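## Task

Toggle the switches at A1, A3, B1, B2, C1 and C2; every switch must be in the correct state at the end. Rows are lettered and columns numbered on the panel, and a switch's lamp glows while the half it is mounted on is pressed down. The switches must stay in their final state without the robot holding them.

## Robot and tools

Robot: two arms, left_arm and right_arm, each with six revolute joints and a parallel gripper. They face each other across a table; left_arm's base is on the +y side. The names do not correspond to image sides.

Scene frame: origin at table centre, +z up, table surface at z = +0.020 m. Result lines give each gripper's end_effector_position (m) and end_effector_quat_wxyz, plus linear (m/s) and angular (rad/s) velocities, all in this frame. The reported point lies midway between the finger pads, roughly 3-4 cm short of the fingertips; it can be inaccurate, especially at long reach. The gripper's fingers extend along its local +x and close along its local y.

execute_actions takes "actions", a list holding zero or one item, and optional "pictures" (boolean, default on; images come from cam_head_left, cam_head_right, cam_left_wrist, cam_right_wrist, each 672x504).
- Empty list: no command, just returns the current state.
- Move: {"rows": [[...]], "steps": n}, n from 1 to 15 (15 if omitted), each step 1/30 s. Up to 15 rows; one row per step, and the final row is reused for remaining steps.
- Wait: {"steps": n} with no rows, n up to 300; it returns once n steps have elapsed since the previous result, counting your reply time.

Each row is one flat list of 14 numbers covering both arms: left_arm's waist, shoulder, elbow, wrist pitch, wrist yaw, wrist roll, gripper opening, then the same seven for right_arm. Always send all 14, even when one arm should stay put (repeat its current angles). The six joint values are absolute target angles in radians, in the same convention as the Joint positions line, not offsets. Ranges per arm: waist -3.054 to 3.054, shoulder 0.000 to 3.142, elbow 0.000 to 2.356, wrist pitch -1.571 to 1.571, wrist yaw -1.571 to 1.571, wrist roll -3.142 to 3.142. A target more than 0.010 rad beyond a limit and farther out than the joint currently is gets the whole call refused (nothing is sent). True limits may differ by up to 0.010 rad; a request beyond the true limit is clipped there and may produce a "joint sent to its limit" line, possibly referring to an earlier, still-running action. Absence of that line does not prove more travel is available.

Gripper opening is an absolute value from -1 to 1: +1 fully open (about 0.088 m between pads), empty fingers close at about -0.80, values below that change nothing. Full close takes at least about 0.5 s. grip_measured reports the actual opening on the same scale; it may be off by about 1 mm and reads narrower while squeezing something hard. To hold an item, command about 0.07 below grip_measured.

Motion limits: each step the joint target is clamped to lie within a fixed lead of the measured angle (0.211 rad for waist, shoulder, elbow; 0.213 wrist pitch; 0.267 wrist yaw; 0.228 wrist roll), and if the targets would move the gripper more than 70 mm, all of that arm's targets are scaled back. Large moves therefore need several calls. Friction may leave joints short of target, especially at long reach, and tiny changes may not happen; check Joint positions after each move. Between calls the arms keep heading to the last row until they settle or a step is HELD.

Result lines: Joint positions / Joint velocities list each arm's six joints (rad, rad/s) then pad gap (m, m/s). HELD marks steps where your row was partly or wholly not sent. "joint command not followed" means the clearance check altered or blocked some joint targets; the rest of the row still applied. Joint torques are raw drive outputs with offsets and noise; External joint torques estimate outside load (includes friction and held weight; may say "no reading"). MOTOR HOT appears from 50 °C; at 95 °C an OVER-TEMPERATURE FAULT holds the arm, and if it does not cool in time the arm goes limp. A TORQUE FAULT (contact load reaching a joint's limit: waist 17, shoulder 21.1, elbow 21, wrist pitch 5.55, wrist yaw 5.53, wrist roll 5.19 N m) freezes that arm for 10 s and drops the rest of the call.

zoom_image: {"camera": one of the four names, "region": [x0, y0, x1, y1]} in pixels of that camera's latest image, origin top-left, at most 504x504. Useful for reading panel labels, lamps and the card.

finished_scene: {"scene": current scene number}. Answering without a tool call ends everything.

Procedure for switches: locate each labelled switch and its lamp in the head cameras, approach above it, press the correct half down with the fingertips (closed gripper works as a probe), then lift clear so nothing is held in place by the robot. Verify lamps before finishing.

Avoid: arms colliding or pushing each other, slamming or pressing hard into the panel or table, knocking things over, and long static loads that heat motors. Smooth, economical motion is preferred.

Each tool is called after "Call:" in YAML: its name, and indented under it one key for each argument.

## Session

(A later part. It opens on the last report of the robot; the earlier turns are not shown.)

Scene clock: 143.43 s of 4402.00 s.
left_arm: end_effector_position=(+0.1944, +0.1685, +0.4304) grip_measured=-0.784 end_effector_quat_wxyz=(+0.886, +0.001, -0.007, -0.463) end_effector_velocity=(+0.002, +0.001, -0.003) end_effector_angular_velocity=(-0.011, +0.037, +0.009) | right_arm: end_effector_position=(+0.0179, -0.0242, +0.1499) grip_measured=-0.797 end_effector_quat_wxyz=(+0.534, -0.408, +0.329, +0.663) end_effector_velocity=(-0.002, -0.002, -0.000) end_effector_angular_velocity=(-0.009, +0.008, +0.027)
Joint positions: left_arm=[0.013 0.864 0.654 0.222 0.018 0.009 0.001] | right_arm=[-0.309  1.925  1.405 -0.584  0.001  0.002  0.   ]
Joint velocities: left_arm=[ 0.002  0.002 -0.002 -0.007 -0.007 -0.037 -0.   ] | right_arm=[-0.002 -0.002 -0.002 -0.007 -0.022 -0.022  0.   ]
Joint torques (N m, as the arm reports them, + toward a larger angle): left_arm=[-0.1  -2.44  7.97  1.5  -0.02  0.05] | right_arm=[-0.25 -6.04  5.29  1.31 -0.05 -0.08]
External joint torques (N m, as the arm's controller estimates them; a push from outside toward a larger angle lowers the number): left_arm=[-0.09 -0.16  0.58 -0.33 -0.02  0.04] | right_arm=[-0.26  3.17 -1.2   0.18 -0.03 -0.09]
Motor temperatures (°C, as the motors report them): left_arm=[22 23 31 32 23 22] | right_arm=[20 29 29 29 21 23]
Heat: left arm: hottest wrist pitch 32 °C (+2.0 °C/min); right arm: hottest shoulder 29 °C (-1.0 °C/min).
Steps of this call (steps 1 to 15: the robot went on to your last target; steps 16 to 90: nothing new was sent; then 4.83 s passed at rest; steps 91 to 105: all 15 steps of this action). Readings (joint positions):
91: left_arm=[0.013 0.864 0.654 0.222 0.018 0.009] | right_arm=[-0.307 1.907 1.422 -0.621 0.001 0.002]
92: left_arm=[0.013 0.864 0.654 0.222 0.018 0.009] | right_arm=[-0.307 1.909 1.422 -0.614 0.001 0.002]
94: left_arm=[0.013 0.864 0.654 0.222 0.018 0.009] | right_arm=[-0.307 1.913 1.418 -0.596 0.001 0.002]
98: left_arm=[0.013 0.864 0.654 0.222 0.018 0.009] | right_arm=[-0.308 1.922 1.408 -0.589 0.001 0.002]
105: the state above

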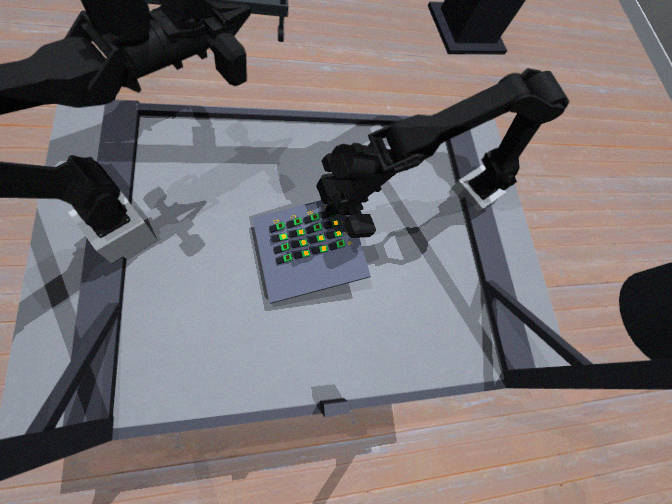

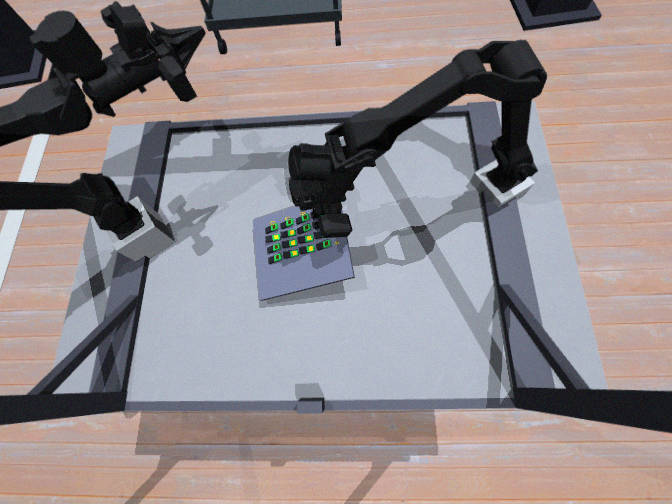

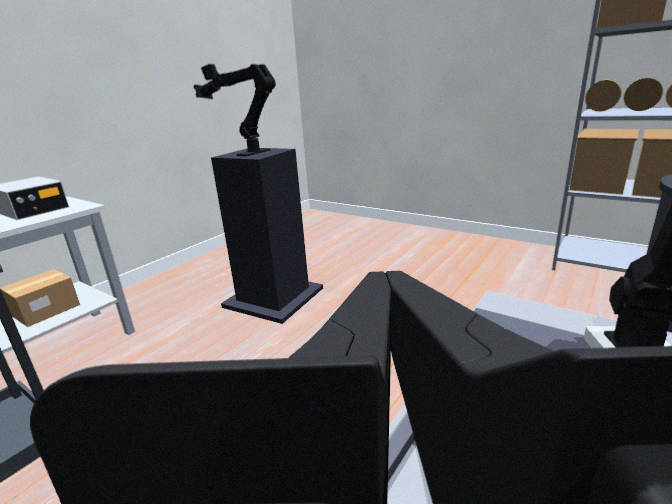

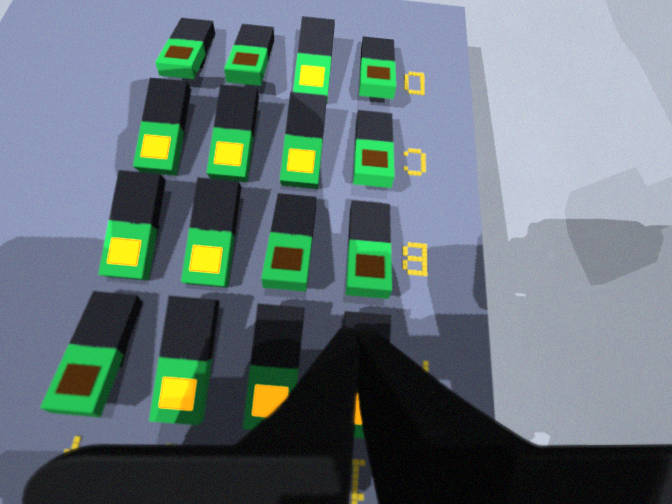

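Call:
execute_actions:
  actions:
    - {"rows":[[0.013,0.864,0.654,0.222,0.018,0.009,-0.8,-0.319,1.94,1.394,-0.58,0,0,-0.8],[0.013,0.864,0.654,0.222,0.018,0.009,-0.8,-0.319,1.945,1.385,-0.57,0,0,-0.8],[0.013,0.864,0.654,0.222,0.018,0.009,-0.8,-0.319,1.948,1.364,-0.548,0,0,-0.8]],"steps":15}

Scene clock: 152.87 s of 4402.00 s.
left_arm: end_effector_position=(+0.1944, +0.1685, +0.4304) grip_measured=-0.784 end_effector_quat_wxyz=(+0.886, +0.001, -0.007, -0.463) end_effector_velocity=(-0.001, -0.000, -0.002) end_effector_angular_velocity=(+0.010, -0.002, +0.000) | right_arm: end_effector_position=(+0.0206, -0.0224, +0.1453) grip_measured=-0.797 end_effector_quat_wxyz=(+0.538, -0.403, +0.327, +0.664) end_effector_velocity=(+0.000, -0.002, -0.001) end_effector_angular_velocity=(-0.008, +0.002, +0.007)
Joint positions: left_arm=[0.013 0.864 0.654 0.222 0.018 0.009 0.001] | right_arm=[-0.316  1.926  1.383 -0.547 -0.     0.002  0.   ]
Joint velocities: left_arm=[-0.007 -0.002 -0.002 -0.007 -0.007  0.007  0.   ] | right_arm=[-0.002 -0.002 -0.002 -0.007 -0.007 -0.007  0.   ]
Joint torques (N m, as the arm reports them, + toward a larger angle): left_arm=[-0.06 -2.41  7.97  1.5  -0.01  0.02] | right_arm=[-0.17 -5.39  4.6   1.19 -0.03 -0.09]
External joint torques (N m, as the arm's controller estimates them; a push from outside toward a larger angle lowers the number): left_arm=[-0.05 -0.07  0.58 -0.33 -0.01  0.01] | right_arm=[-0.27  3.9  -1.95  0.02 -0.01 -0.09]
Motor temperatures (°C, as the motors report them): left_arm=[22 23 31 33 23 22] | right_arm=[20 29 29 29 21 23]
Heat: left arm: hottest wrist pitch 33 °C (+2.0 °C/min); right arm: hottest shoulder 29 °C (-1.0 °C/min).
Steps of this call (steps 1 to 15: the robot went on to your last target; steps 16 to 90: nothing new was sent; then 5.93 s passed at rest; steps 91 to 105: all 15 steps of this action). Readings (joint positions):
91: left_arm=[0.013 0.864 0.654 0.222 0.018 0.009] | right_arm=[-0.309 1.925 1.405 -0.584 0.001 0.002]
92: left_arm=[0.013 0.864 0.654 0.222 0.018 0.009] | right_arm=[-0.310 1.925 1.404 -0.582 0.001 0.002]
94: left_arm=[0.013 0.864 0.654 0.222 0.018 0.009] | right_arm=[-0.313 1.925 1.395 -0.565 0.001 0.002]
98: left_arm=[0.013 0.864 0.654 0.222 0.018 0.009] | right_arm=[-0.315 1.926 1.385 -0.552 -0.000 0.002]
105: the state above

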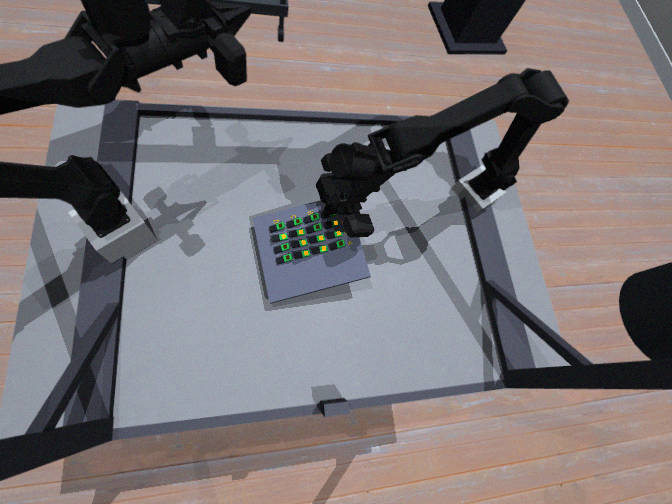

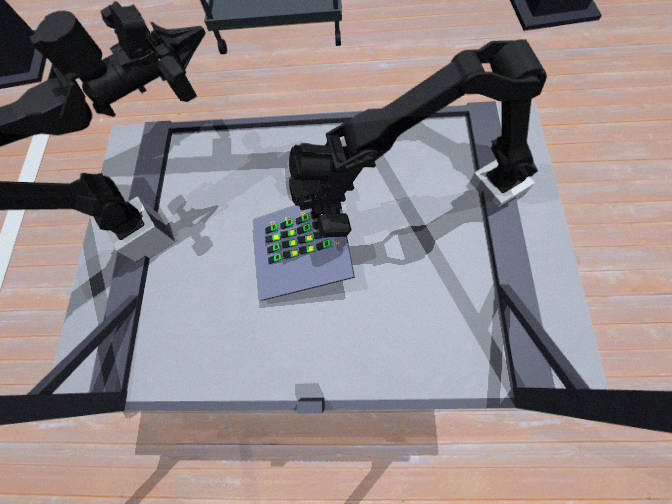

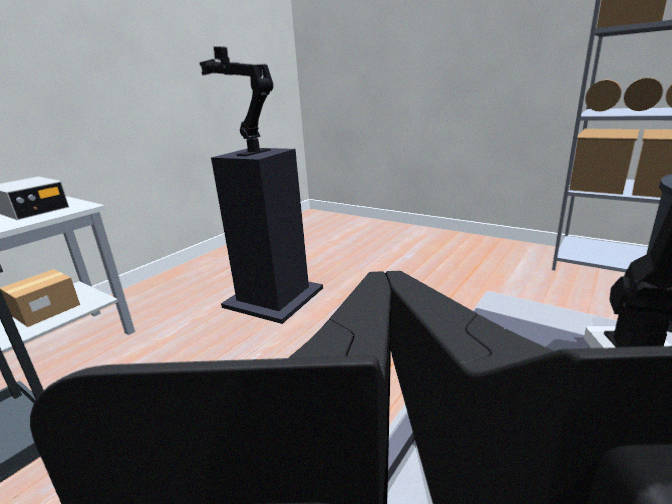

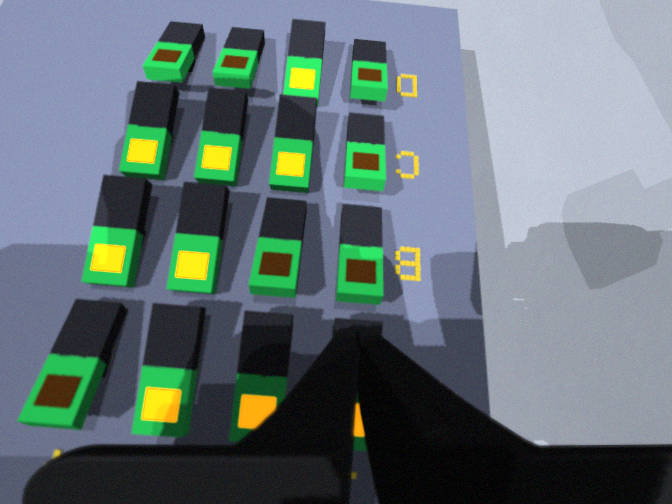

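Call:
execute_actions:
  actions:
    - {"rows":[[0.013,0.864,0.654,0.222,0.018,0.009,-0.8,-0.319,1.96,1.364,-0.545,0,0,-0.8],[0.013,0.864,0.654,0.222,0.018,0.009,-0.8,-0.319,1.965,1.364,-0.54,0,0,-0.8],[0.013,0.864,0.654,0.222,0.018,0.009,-0.8,-0.319,1.972,1.358,-0.535,0,0,-0.8]],"steps":15}

Scene clock: 161.00 s of 4402.00 s.
left_arm: end_effector_position=(+0.1944, +0.1685, +0.4304) grip_measured=-0.784 end_effector_quat_wxyz=(+0.886, +0.001, -0.007, -0.463) end_effector_velocity=(-0.003, -0.003, -0.003) end_effector_angular_velocity=(+0.014, +0.001, -0.024) | right_arm: end_effector_position=(+0.0206, -0.0225, +0.1428) grip_measured=-0.797 end_effector_quat_wxyz=(+0.538, -0.404, +0.328, +0.664) end_effector_velocity=(+0.003, -0.006, -0.004) end_effector_angular_velocity=(-0.027, -0.003, +0.003)
Joint positions: left_arm=[0.013 0.864 0.654 0.222 0.018 0.009 0.001] | right_arm=[-0.316  1.93   1.379 -0.543 -0.     0.002  0.   ]
Joint velocities: left_arm=[-0.002  0.002 -0.002 -0.007  0.022  0.007 -0.   ] | right_arm=[-0.007 -0.002 -0.007 -0.022 -0.007 -0.007  0.   ]
Joint torques (N m, as the arm reports them, + toward a larger angle): left_arm=[-0.05 -2.44  7.94  1.5  -0.02  0.04] | right_arm=[-0.27 -3.37  4.17  1.87 -0.01 -0.09]
External joint torques (N m, as the arm's controller estimates them; a push from outside toward a larger angle lowers the number): left_arm=[-0.03 -0.12  0.53 -0.33 -0.02  0.03] | right_arm=[-0.26  5.81 -2.25  0.73  0.   -0.09]
Motor temperatures (°C, as the motors report them): left_arm=[22 23 32 33 23 22] | right_arm=[20 29 28 29 21 23]
Heat: left arm: hottest wrist pitch 33 °C (+2.0 °C/min); right arm: hottest shoulder 29 °C (-1.0 °C/min).
Steps of this call (steps 1 to 15: the robot went on to your last target; steps 16 to 90: nothing new was sent; then 4.63 s passed at rest; steps 91 to 105: all 15 steps of this action). Readings (joint positions):
91: left_arm=[0.013 0.864 0.654 0.222 0.018 0.009] | right_arm=[-0.316 1.927 1.382 -0.547 -0.000 0.002]
92: left_arm=[0.013 0.864 0.654 0.222 0.018 0.009] | right_arm=[-0.316 1.928 1.382 -0.547 -0.000 0.002]
94: left_arm=[0.013 0.864 0.654 0.222 0.018 0.009] | right_arm=[-0.316 1.930 1.381 -0.546 -0.000 0.002]
98: left_arm=[0.013 0.864 0.654 0.222 0.018 0.009] | right_arm=[-0.316 1.930 1.380 -0.543 -0.000 0.002]
105: the state above

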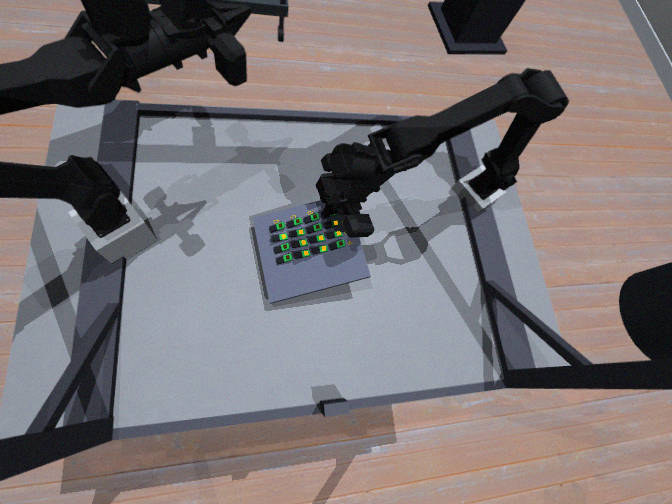

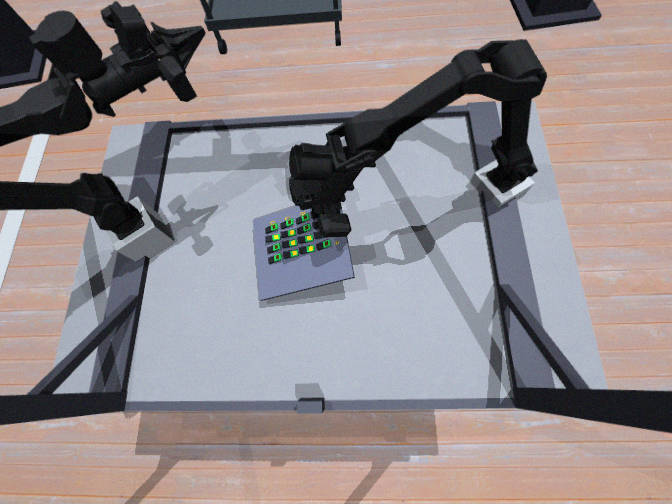

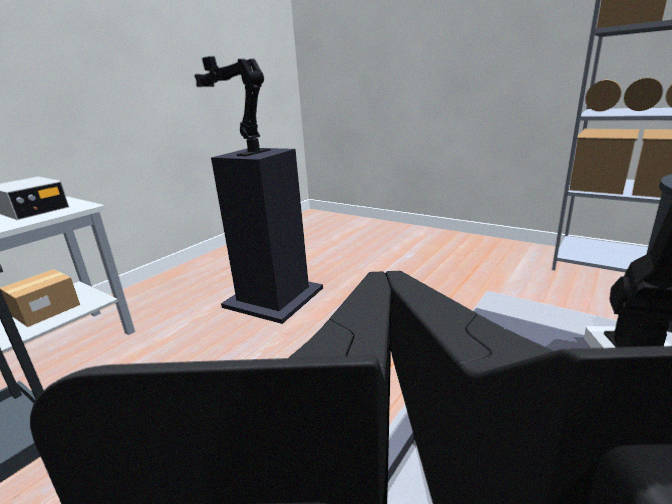

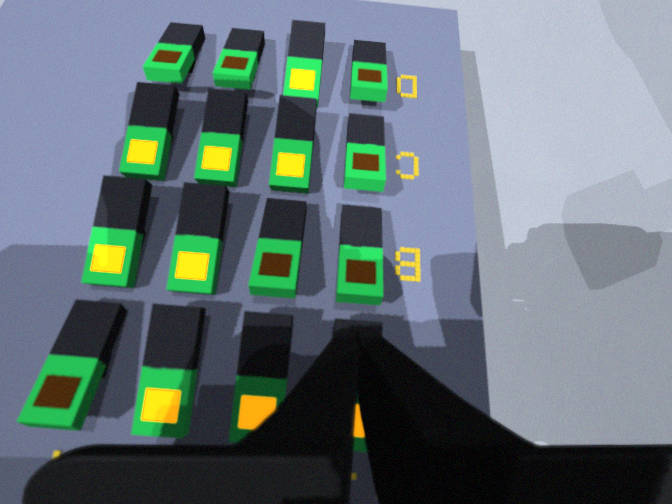

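Call:
execute_actions:
  actions:
    - {"rows":[[0.013,0.864,0.654,0.222,0.018,0.009,-0.8,-0.319,1.98,1.358,-0.535,0,0,-0.8],[0.013,0.864,0.654,0.222,0.018,0.009,-0.8,-0.319,1.985,1.358,-0.53,0,0,-0.8],[0.013,0.864,0.654,0.222,0.018,0.009,-0.8,-0.319,1.995,1.355,-0.53,0,0,-0.8]],"steps":15}

Scene clock: 169.30 s of 4402.00 s.
left_arm: end_effector_position=(+0.1944, +0.1685, +0.4304) grip_measured=-0.784 end_effector_quat_wxyz=(+0.886, +0.001, -0.007, -0.463) end_effector_velocity=(+0.001, -0.000, -0.007) end_effector_angular_velocity=(+0.018, +0.022, +0.005) | right_arm: end_effector_position=(+0.0198, -0.0181, +0.1364) grip_measured=-0.797 end_effector_quat_wxyz=(+0.539, -0.402, +0.327, +0.664) end_effector_velocity=(+0.002, +0.001, +0.001) end_effector_angular_velocity=(+0.011, -0.015, +0.014)
Joint positions: left_arm=[0.013 0.864 0.654 0.222 0.018 0.009 0.001] | right_arm=[-0.316  1.951  1.38  -0.517 -0.     0.002  0.   ]
Joint velocities: left_arm=[-0.002  0.002 -0.002 -0.022 -0.007 -0.007 -0.   ] | right_arm=[-0.002 -0.002 -0.002  0.007  0.007 -0.022  0.   ]
Joint torques (N m, as the arm reports them, + toward a larger angle): left_arm=[-0.05 -2.44  7.98  1.5  -0.03  0.05] | right_arm=[-0.18 -3.36  3.75  0.31  0.   -0.09]
External joint torques (N m, as the arm's controller estimates them; a push from outside toward a larger angle lowers the number): left_arm=[-0.04 -0.12  0.57 -0.34 -0.04  0.04] | right_arm=[-0.15  6.04 -2.77 -0.88  0.   -0.09]
Motor temperatures (°C, as the motors report them): left_arm=[22 23 32 33 23 22] | right_arm=[20 28 28 30 21 23]
Heat: left arm: hottest wrist pitch 33 °C (+2.0 °C/min); right arm: hottest wrist pitch 30 °C (+0.0 °C/min).
Steps of this call (steps 1 to 15: the robot went on to your last target; steps 16 to 90: nothing new was sent; then 4.80 s passed at rest; steps 91 to 105: all 15 steps of this action). Readings (joint positions):
91: left_arm=[0.013 0.864 0.654 0.222 0.018 0.009] | right_arm=[-0.316 1.931 1.379 -0.543 -0.000 0.002]
92: left_arm=[0.013 0.864 0.654 0.222 0.018 0.009] | right_arm=[-0.316 1.932 1.379 -0.543 -0.000 0.002]
94: left_arm=[0.013 0.864 0.654 0.222 0.018 0.009] | right_arm=[-0.316 1.938 1.379 -0.532 -0.000 0.002]
98: left_arm=[0.013 0.864 0.654 0.222 0.018 0.009] | right_arm=[-0.316 1.951 1.380 -0.517 -0.000 0.002]
105: the state above

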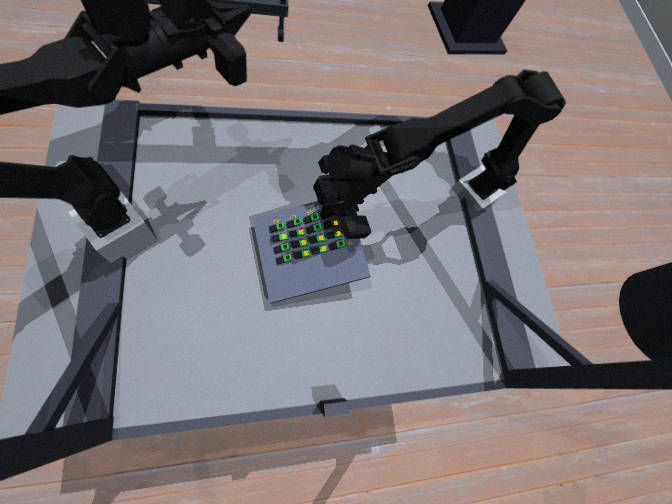

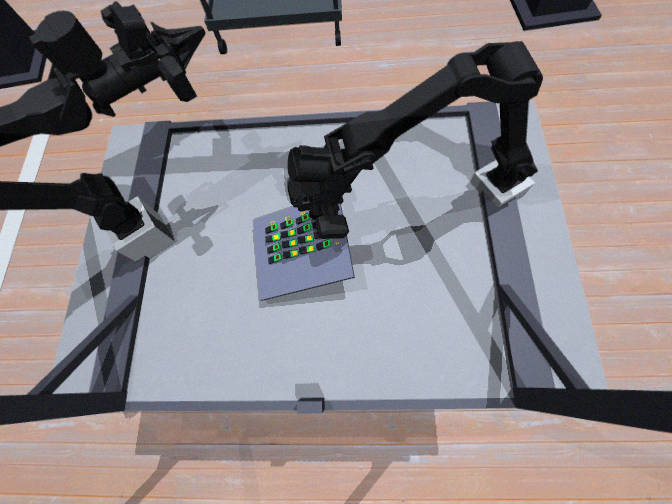

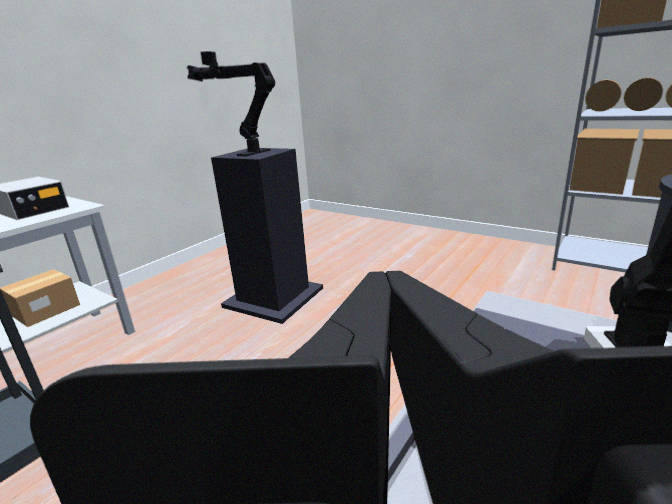

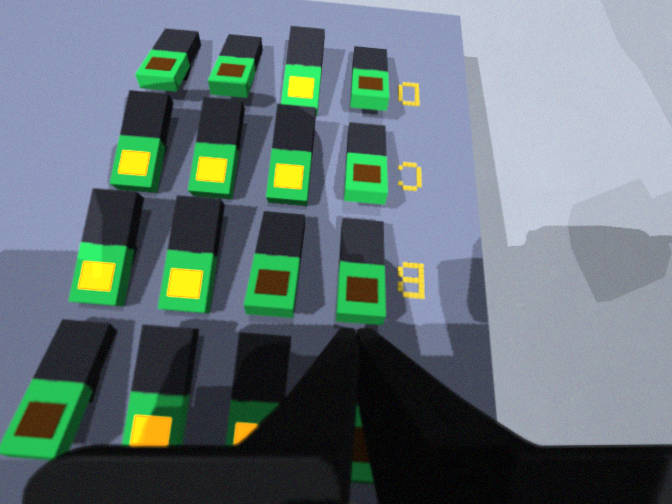

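Call:
execute_actions:
  actions:
    - {"rows":[[0.013,0.864,0.654,0.222,0.018,0.009,-0.8,-0.319,1.94,1.42,-0.56,0,0,-0.8],[0.013,0.864,0.654,0.222,0.018,0.009,-0.8,-0.319,1.94,1.45,-0.59,0,0,-0.8],[0.013,0.864,0.654,0.222,0.018,0.009,-0.8,-0.319,1.94,1.47,-0.62,0,0,-0.8],[0.013,0.864,0.654,0.222,0.018,0.009,-0.8,-0.319,1.94,1.49,-0.64,0,0,-0.8],[0.013,0.864,0.654,0.222,0.018,0.009,-0.8,-0.319,1.95,1.51,-0.655,0,0,-0.8],[0.013,0.864,0.654,0.222,0.018,0.009,-0.8,-0.319,1.96,1.53,-0.665,0,0,-0.8],[0.013,0.864,0.654,0.222,0.018,0.009,-0.8,-0.319,1.985,1.56,-0.679,0,0,-0.8]],"steps":15}

Scene clock: 186.60 s of 4402.00 s.
left_arm: end_effector_position=(+0.1944, +0.1685, +0.4304) grip_measured=-0.784 end_effector_quat_wxyz=(+0.886, +0.001, -0.007, -0.463) end_effector_velocity=(-0.000, +0.001, -0.003) end_effector_angular_velocity=(+0.001, +0.028, +0.005) | right_arm: end_effector_position=(+0.0169, -0.0043, +0.1758) grip_measured=-0.797 end_effector_quat_wxyz=(+0.540, -0.399, +0.325, +0.666) end_effector_velocity=(+0.001, -0.016, -0.034) end_effector_angular_velocity=(-0.137, -0.026, +0.012)
Joint positions: left_arm=[0.013 0.864 0.654 0.222 0.018 0.009 0.001] | right_arm=[-0.316  1.962  1.553 -0.673 -0.     0.002  0.   ]
Joint velocities: left_arm=[-0.002 -0.002  0.002 -0.022 -0.007 -0.022 -0.   ] | right_arm=[ 0.002  0.056 -0.002 -0.081 -0.007 -0.007  0.   ]
Joint torques (N m, as the arm reports them, + toward a larger angle): left_arm=[-0.02 -2.44  7.95  1.5  -0.04  0.04] | right_arm=[-0.22 -6.03  7.22  1.05 -0.01 -0.09]
External joint torques (N m, as the arm's controller estimates them; a push from outside toward a larger angle lowers the number): left_arm=[-0.02 -0.09  0.5  -0.35 -0.03  0.03] | right_arm=[-0.28  3.49  0.67 -0.1   0.   -0.09]
Motor temperatures (°C, as the motors report them): left_arm=[22 23 32 33 23 22] | right_arm=[20 27 27 28 21 23]
Heat: left arm: hottest wrist pitch 33 °C (+1.0 °C/min); right arm: hottest wrist pitch 28 °C (-2.0 °C/min).
Steps of this call (steps 1 to 15: the robot went on to your last target; steps 16 to 90: nothing new was sent; then 13.80 s passed at rest; steps 91 to 105: all 15 steps of this action). Readings (joint positions):
91: left_arm=[0.013 0.864 0.654 0.222 0.018 0.009] | right_arm=[-0.316 1.950 1.384 -0.520 -0.000 0.002]
92: left_arm=[0.013 0.864 0.654 0.222 0.018 0.009] | right_arm=[-0.316 1.949 1.397 -0.536 -0.000 0.002]
94: left_arm=[0.013 0.864 0.654 0.222 0.018 0.009] | right_arm=[-0.316 1.949 1.425 -0.583 -0.000 0.002]
98: left_arm=[0.013 0.864 0.654 0.222 0.018 0.009] | right_arm=[-0.316 1.955 1.501 -0.645 -0.000 0.002]
105: the state above

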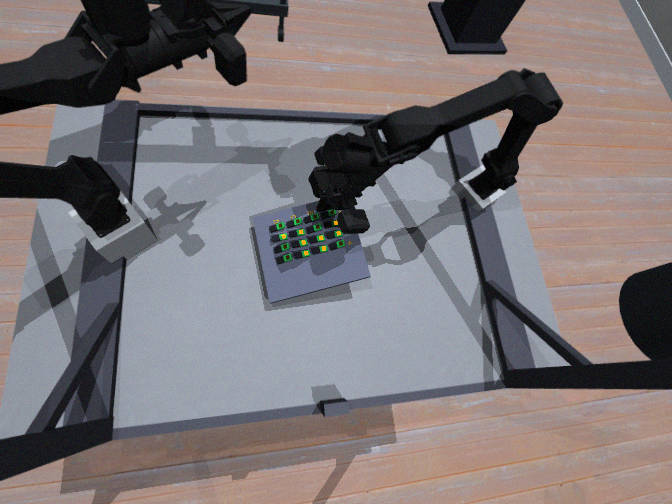

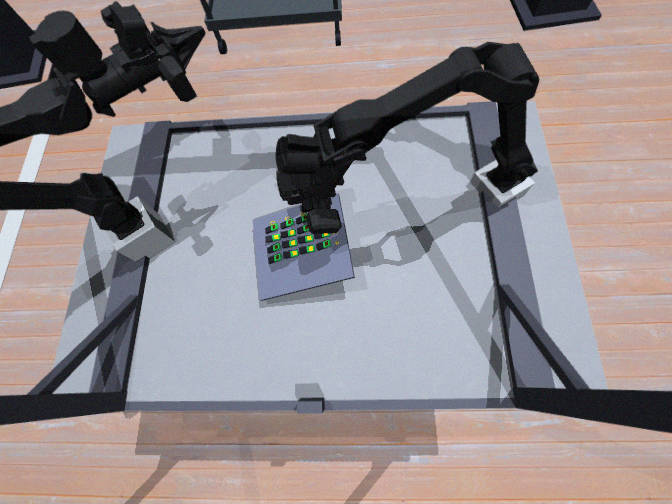

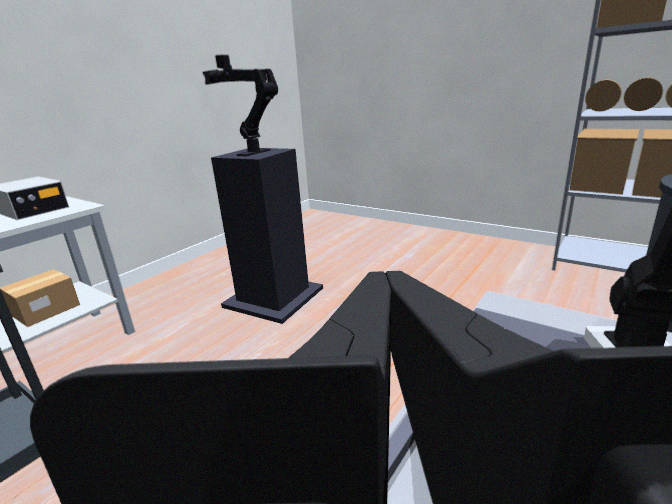

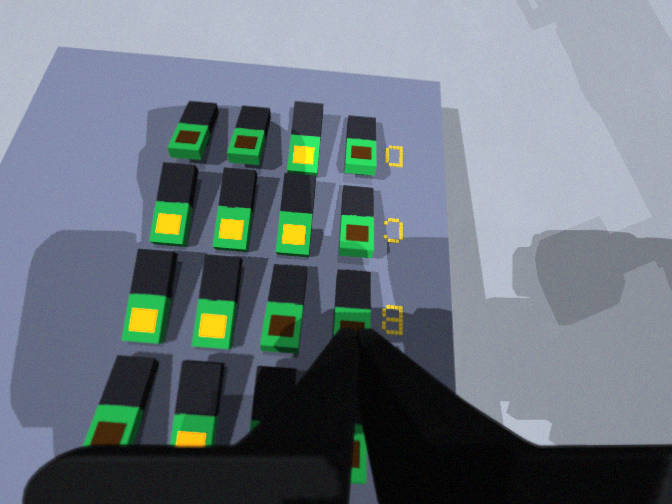

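Call:
execute_actions:
  actions:
    - {"rows":[[0.013,0.864,0.654,0.222,0.018,0.009,-0.8,-0.325,1.985,1.53,-0.66,0,0,-0.8],[0.013,0.864,0.654,0.222,0.018,0.009,-0.8,-0.325,1.985,1.51,-0.64,0,0,-0.8],[0.013,0.864,0.654,0.222,0.018,0.009,-0.8,-0.325,1.985,1.49,-0.62,0,0,-0.8],[0.013,0.864,0.654,0.222,0.018,0.009,-0.8,-0.325,1.987,1.47,-0.605,0,0,-0.8],[0.013,0.864,0.654,0.222,0.018,0.009,-0.8,-0.325,1.989,1.45,-0.585,0,0,-0.8]],"steps":15}

Scene clock: 201.50 s of 4402.00 s.
left_arm: end_effector_position=(+0.1944, +0.1685, +0.4304) grip_measured=-0.784 end_effector_quat_wxyz=(+0.886, +0.001, -0.007, -0.463) end_effector_velocity=(-0.000, +0.001, +0.000) end_effector_angular_velocity=(-0.002, +0.008, +0.005) | right_arm: end_effector_position=(+0.0211, -0.0096, +0.1459) grip_measured=-0.797 end_effector_quat_wxyz=(+0.539, -0.405, +0.331, +0.660) end_effector_velocity=(+0.000, -0.002, -0.000) end_effector_angular_velocity=(-0.006, -0.005, +0.020)
Joint positions: left_arm=[0.013 0.864 0.654 0.222 0.018 0.009 0.001] | right_arm=[-0.323  1.977  1.462 -0.586 -0.     0.002  0.   ]
Joint velocities: left_arm=[-0.002 -0.002  0.002 -0.007 -0.007 -0.007 -0.   ] | right_arm=[-0.002 -0.002 -0.002 -0.007 -0.007 -0.022  0.   ]
Joint torques (N m, as the arm reports them, + toward a larger angle): left_arm=[-0.09 -2.42  7.93  1.51 -0.03  0.06] | right_arm=[-0.18 -6.71  5.21  1.26 -0.01 -0.08]
External joint torques (N m, as the arm's controller estimates them; a push from outside toward a larger angle lowers the number): left_arm=[-0.08 -0.05  0.46 -0.35 -0.03  0.05] | right_arm=[-0.25  2.89 -1.23  0.14  0.   -0.09]
Motor temperatures (°C, as the motors report them): left_arm=[22 23 32 34 23 22] | right_arm=[20 29 29 28 21 23]
Heat: left arm: hottest wrist pitch 34 °C (+2.0 °C/min); right arm: hottest shoulder 29 °C (+0.0 °C/min).
Steps of this call (steps 1 to 15: the robot went on to your last target; steps 16 to 90: nothing new was sent; then 11.40 s passed at rest; steps 91 to 105: all 15 steps of this action). Readings (joint positions):
91: left_arm=[0.013 0.864 0.654 0.222 0.018 0.009] | right_arm=[-0.316 1.969 1.553 -0.677 -0.000 0.002]
92: left_arm=[0.013 0.864 0.654 0.222 0.018 0.009] | right_arm=[-0.317 1.969 1.550 -0.670 -0.000 0.002]
94: left_arm=[0.013 0.864 0.654 0.222 0.018 0.009] | right_arm=[-0.319 1.969 1.532 -0.641 -0.000 0.002]
98: left_arm=[0.013 0.864 0.654 0.222 0.018 0.009] | right_arm=[-0.322 1.972 1.479 -0.605 -0.000 0.002]
105: the state above

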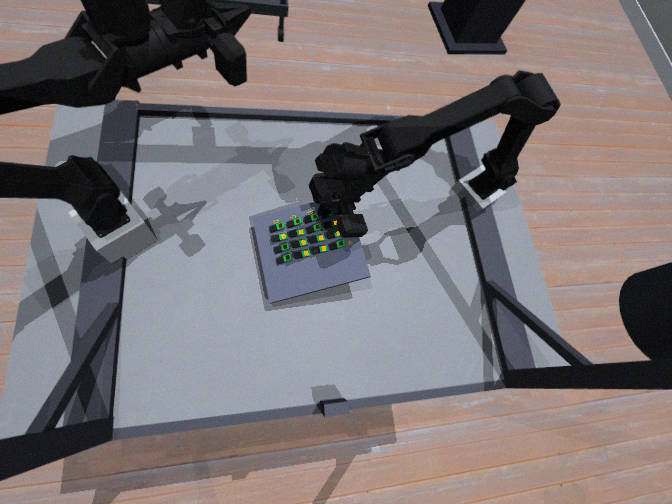

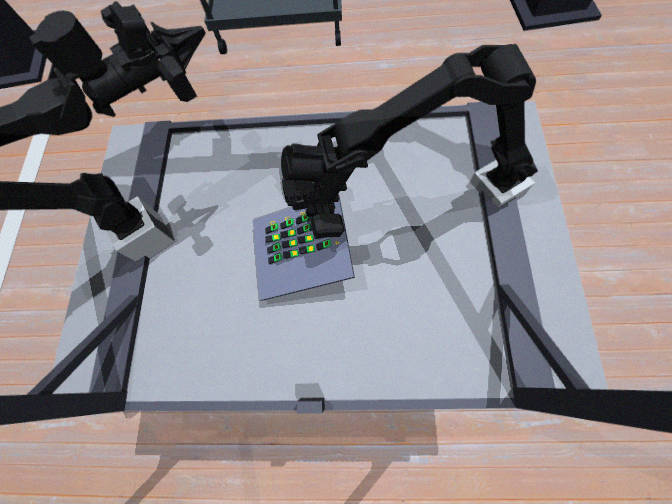

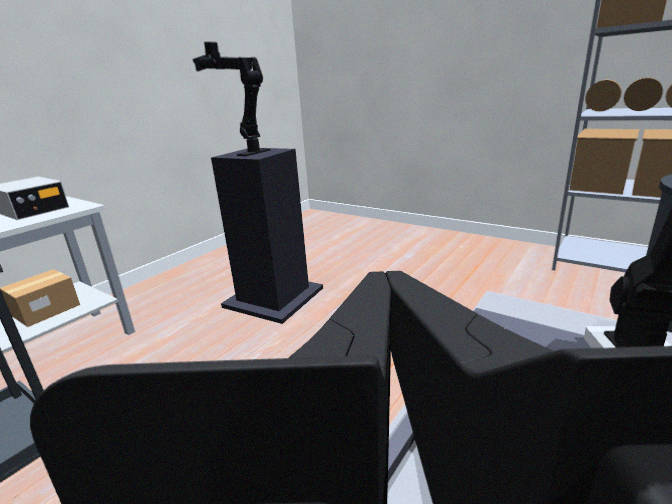

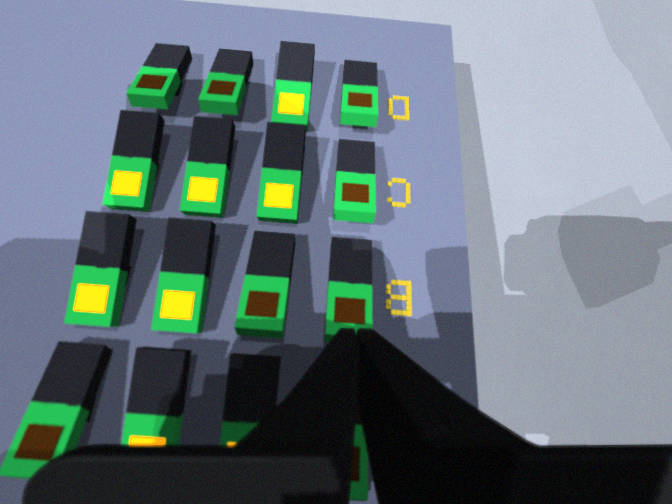

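Call:
execute_actions:
  actions:
    - {"rows":[[0.013,0.864,0.654,0.222,0.018,0.009,-0.8,-0.316,1.995,1.495,-0.59,0,0,-0.8],[0.013,0.864,0.654,0.222,0.018,0.009,-0.8,-0.316,1.995,1.495,-0.59,0,0,-0.8],[0.013,0.864,0.654,0.222,0.018,0.009,-0.8,-0.316,2.0,1.49,-0.585,0,0,-0.8],[0.013,0.864,0.654,0.222,0.018,0.009,-0.8,-0.316,2.011,1.485,-0.575,0,0,-0.8]],"steps":15}

Scene clock: 210.23 s of 4402.00 s.
left_arm: end_effector_position=(+0.1944, +0.1685, +0.4304) grip_measured=-0.784 end_effector_quat_wxyz=(+0.886, +0.001, -0.007, -0.463) end_effector_velocity=(-0.001, -0.002, -0.006) end_effector_angular_velocity=(+0.001, +0.028, -0.010) | right_arm: end_effector_position=(+0.0181, -0.0040, +0.1454) grip_measured=-0.797 end_effector_quat_wxyz=(+0.539, -0.402, +0.328, +0.663) end_effector_velocity=(+0.002, +0.004, +0.002) end_effector_angular_velocity=(+0.021, +0.008, +0.003)
Joint positions: left_arm=[0.013 0.864 0.654 0.222 0.018 0.009 0.001] | right_arm=[-0.319  1.994  1.479 -0.576 -0.     0.002  0.   ]
Joint velocities: left_arm=[-0.002  0.002 -0.007 -0.007  0.007 -0.022 -0.   ] | right_arm=[-0.007 -0.002 -0.002  0.022 -0.007 -0.007  0.   ]
Joint torques (N m, as the arm reports them, + toward a larger angle): left_arm=[-0.08 -2.49  7.98  1.5  -0.01  0.05] | right_arm=[ 0.24 -6.43  7.12  1.32 -0.01 -0.09]
External joint torques (N m, as the arm's controller estimates them; a push from outside toward a larger angle lowers the number): left_arm=[-0.06 -0.21  0.64 -0.32 -0.02  0.04] | right_arm=[ 0.3   3.34  0.54  0.16 -0.01 -0.09]
Motor temperatures (°C, as the motors report them): left_arm=[22 23 32 34 23 22] | right_arm=[20 30 28 29 21 23]
Heat: left arm: hottest wrist pitch 34 °C (+1.0 °C/min); right arm: hottest shoulder 30 °C (+1.0 °C/min).
Steps of this call (steps 1 to 15: the robot went on to your last target; steps 16 to 90: nothing new was sent; then 5.23 s passed at rest; steps 91 to 105: all 15 steps of this action). Readings (joint positions):
91: left_arm=[0.013 0.864 0.654 0.222 0.018 0.009] | right_arm=[-0.323 1.977 1.462 -0.586 -0.000 0.002]
92: left_arm=[0.013 0.864 0.654 0.222 0.018 0.009] | right_arm=[-0.322 1.978 1.465 -0.587 -0.000 0.002]
94: left_arm=[0.013 0.864 0.654 0.222 0.018 0.009] | right_arm=[-0.322 1.980 1.473 -0.586 -0.000 0.002]
98: left_arm=[0.013 0.864 0.654 0.222 0.018 0.009] | right_arm=[-0.319 1.988 1.479 -0.578 -0.000 0.002]
105: the state above

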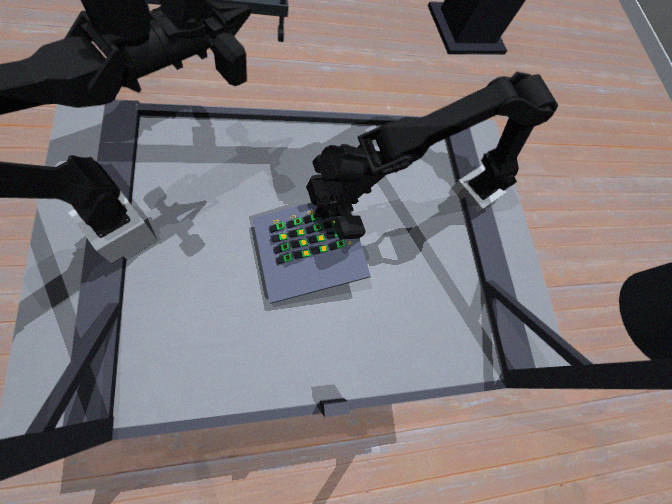

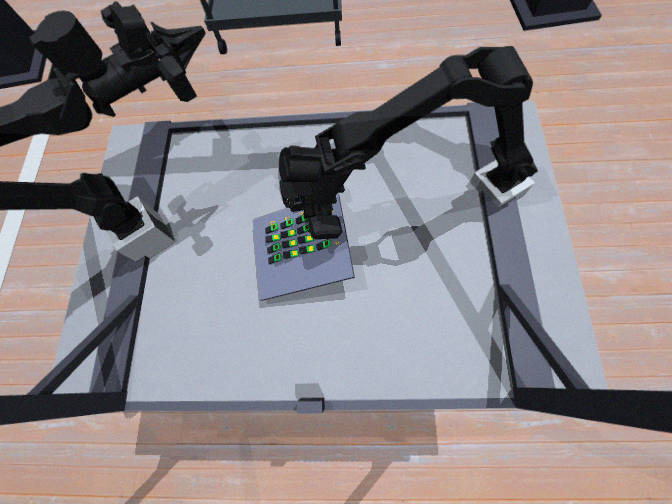

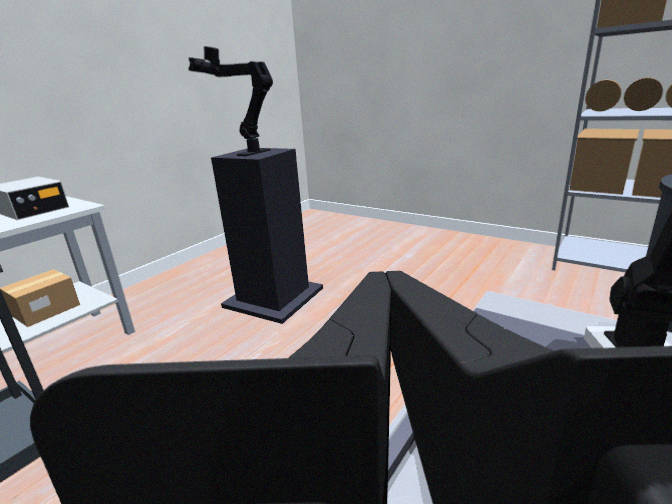

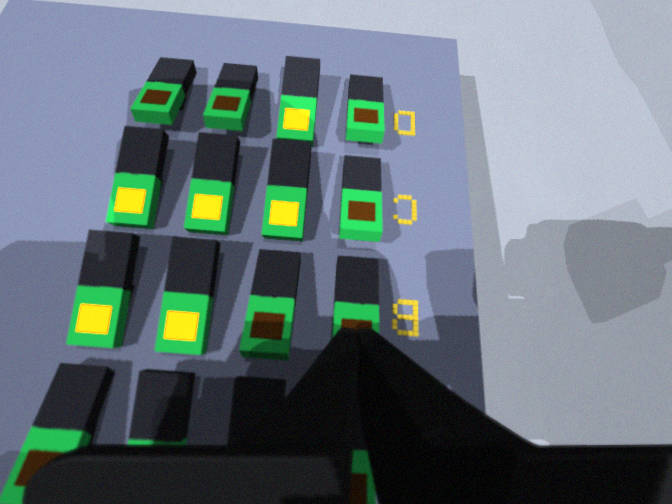

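Call:
execute_actions:
  actions:
    - {"rows":[[0.013,0.864,0.654,0.222,0.018,0.009,-0.8,-0.316,2.014,1.465,-0.57,0,0,-0.8],[0.013,0.864,0.654,0.222,0.018,0.009,-0.8,-0.316,2.017,1.455,-0.56,0,0,-0.8],[0.013,0.864,0.654,0.222,0.018,0.009,-0.8,-0.316,2.02,1.445,-0.55,0,0,-0.8],[0.013,0.864,0.654,0.222,0.018,0.009,-0.8,-0.316,2.025,1.435,-0.538,0,0,-0.8],[0.013,0.864,0.654,0.222,0.018,0.009,-0.8,-0.316,2.028,1.424,-0.528,0,0,-0.8]],"steps":15}

Scene clock: 218.70 s of 4402.00 s.
left_arm: end_effector_position=(+0.1944, +0.1685, +0.4304) grip_measured=-0.784 end_effector_quat_wxyz=(+0.886, +0.001, -0.007, -0.463) end_effector_velocity=(-0.001, +0.001, -0.001) end_effector_angular_velocity=(-0.002, +0.007, -0.005) | right_arm: end_effector_position=(+0.0174, -0.0017, +0.1396) grip_measured=-0.797 end_effector_quat_wxyz=(+0.543, -0.396, +0.322, +0.667) end_effector_velocity=(+0.001, +0.004, +0.003) end_effector_angular_velocity=(+0.024, -0.005, +0.000)
Joint positions: left_arm=[0.013 0.864 0.654 0.222 0.018 0.009 0.001] | right_arm=[-0.319  1.997  1.451 -0.525 -0.     0.002  0.   ]
Joint velocities: left_arm=[ 0.002 -0.007 -0.002 -0.007  0.007 -0.007 -0.   ] | right_arm=[-0.002 -0.002 -0.002  0.022  0.007 -0.007  0.   ]
Joint torques (N m, as the arm reports them, + toward a larger angle): left_arm=[-0.09 -2.4   7.99  1.51 -0.02  0.05] | right_arm=[ 0.29 -4.92  3.54  1.    0.   -0.09]
External joint torques (N m, as the arm's controller estimates them; a push from outside toward a larger angle lowers the number): left_arm=[-0.09 -0.01  0.53 -0.34 -0.02  0.03] | right_arm=[ 0.36  4.89 -3.04 -0.21  0.   -0.09]
Motor temperatures (°C, as the motors report them): left_arm=[22 23 33 34 23 22] | right_arm=[20 30 29 29 21 23]
Heat: left arm: hottest wrist pitch 34 °C (+1.0 °C/min); right arm: hottest shoulder 30 °C (+1.0 °C/min).
Steps of this call (steps 1 to 15: the robot went on to your last target; steps 16 to 90: nothing new was sent; then 4.97 s passed at rest; steps 91 to 105: all 15 steps of this action). Readings (joint positions):
91: left_arm=[0.013 0.864 0.654 0.222 0.018 0.009] | right_arm=[-0.319 1.994 1.479 -0.576 -0.000 0.002]
92: left_arm=[0.013 0.864 0.654 0.222 0.018 0.009] | right_arm=[-0.319 1.994 1.478 -0.574 -0.000 0.002]
94: left_arm=[0.013 0.864 0.654 0.222 0.018 0.009] | right_arm=[-0.319 1.996 1.472 -0.559 -0.000 0.002]
98: left_arm=[0.013 0.864 0.654 0.222 0.018 0.009] | right_arm=[-0.319 1.997 1.456 -0.533 -0.000 0.002]
105: the state above

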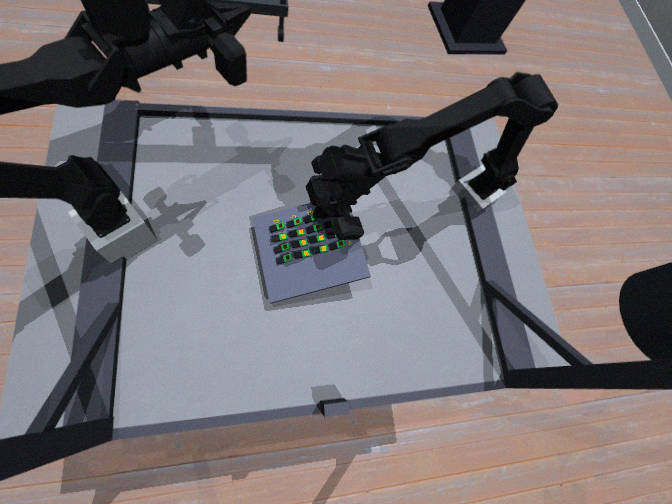

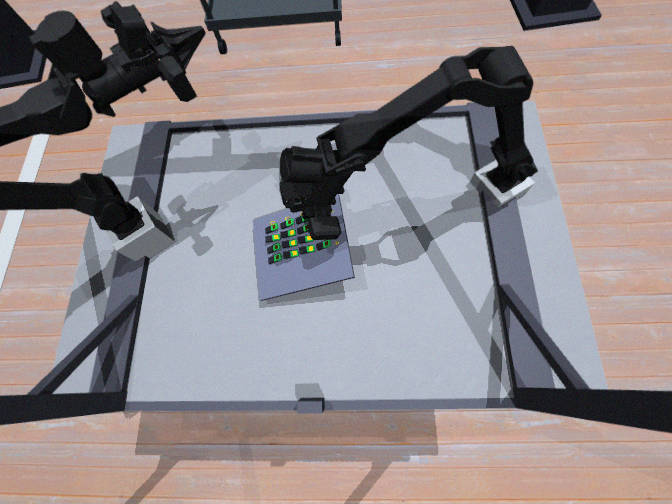

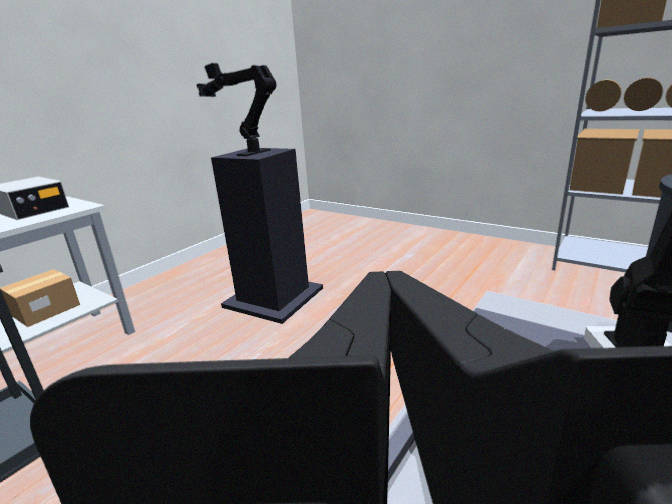

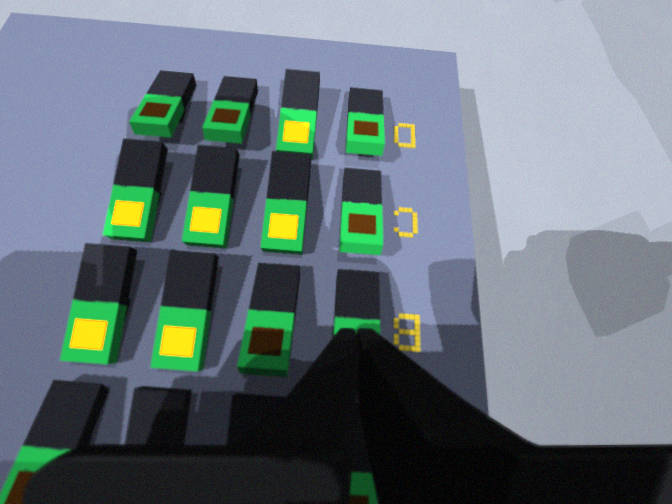

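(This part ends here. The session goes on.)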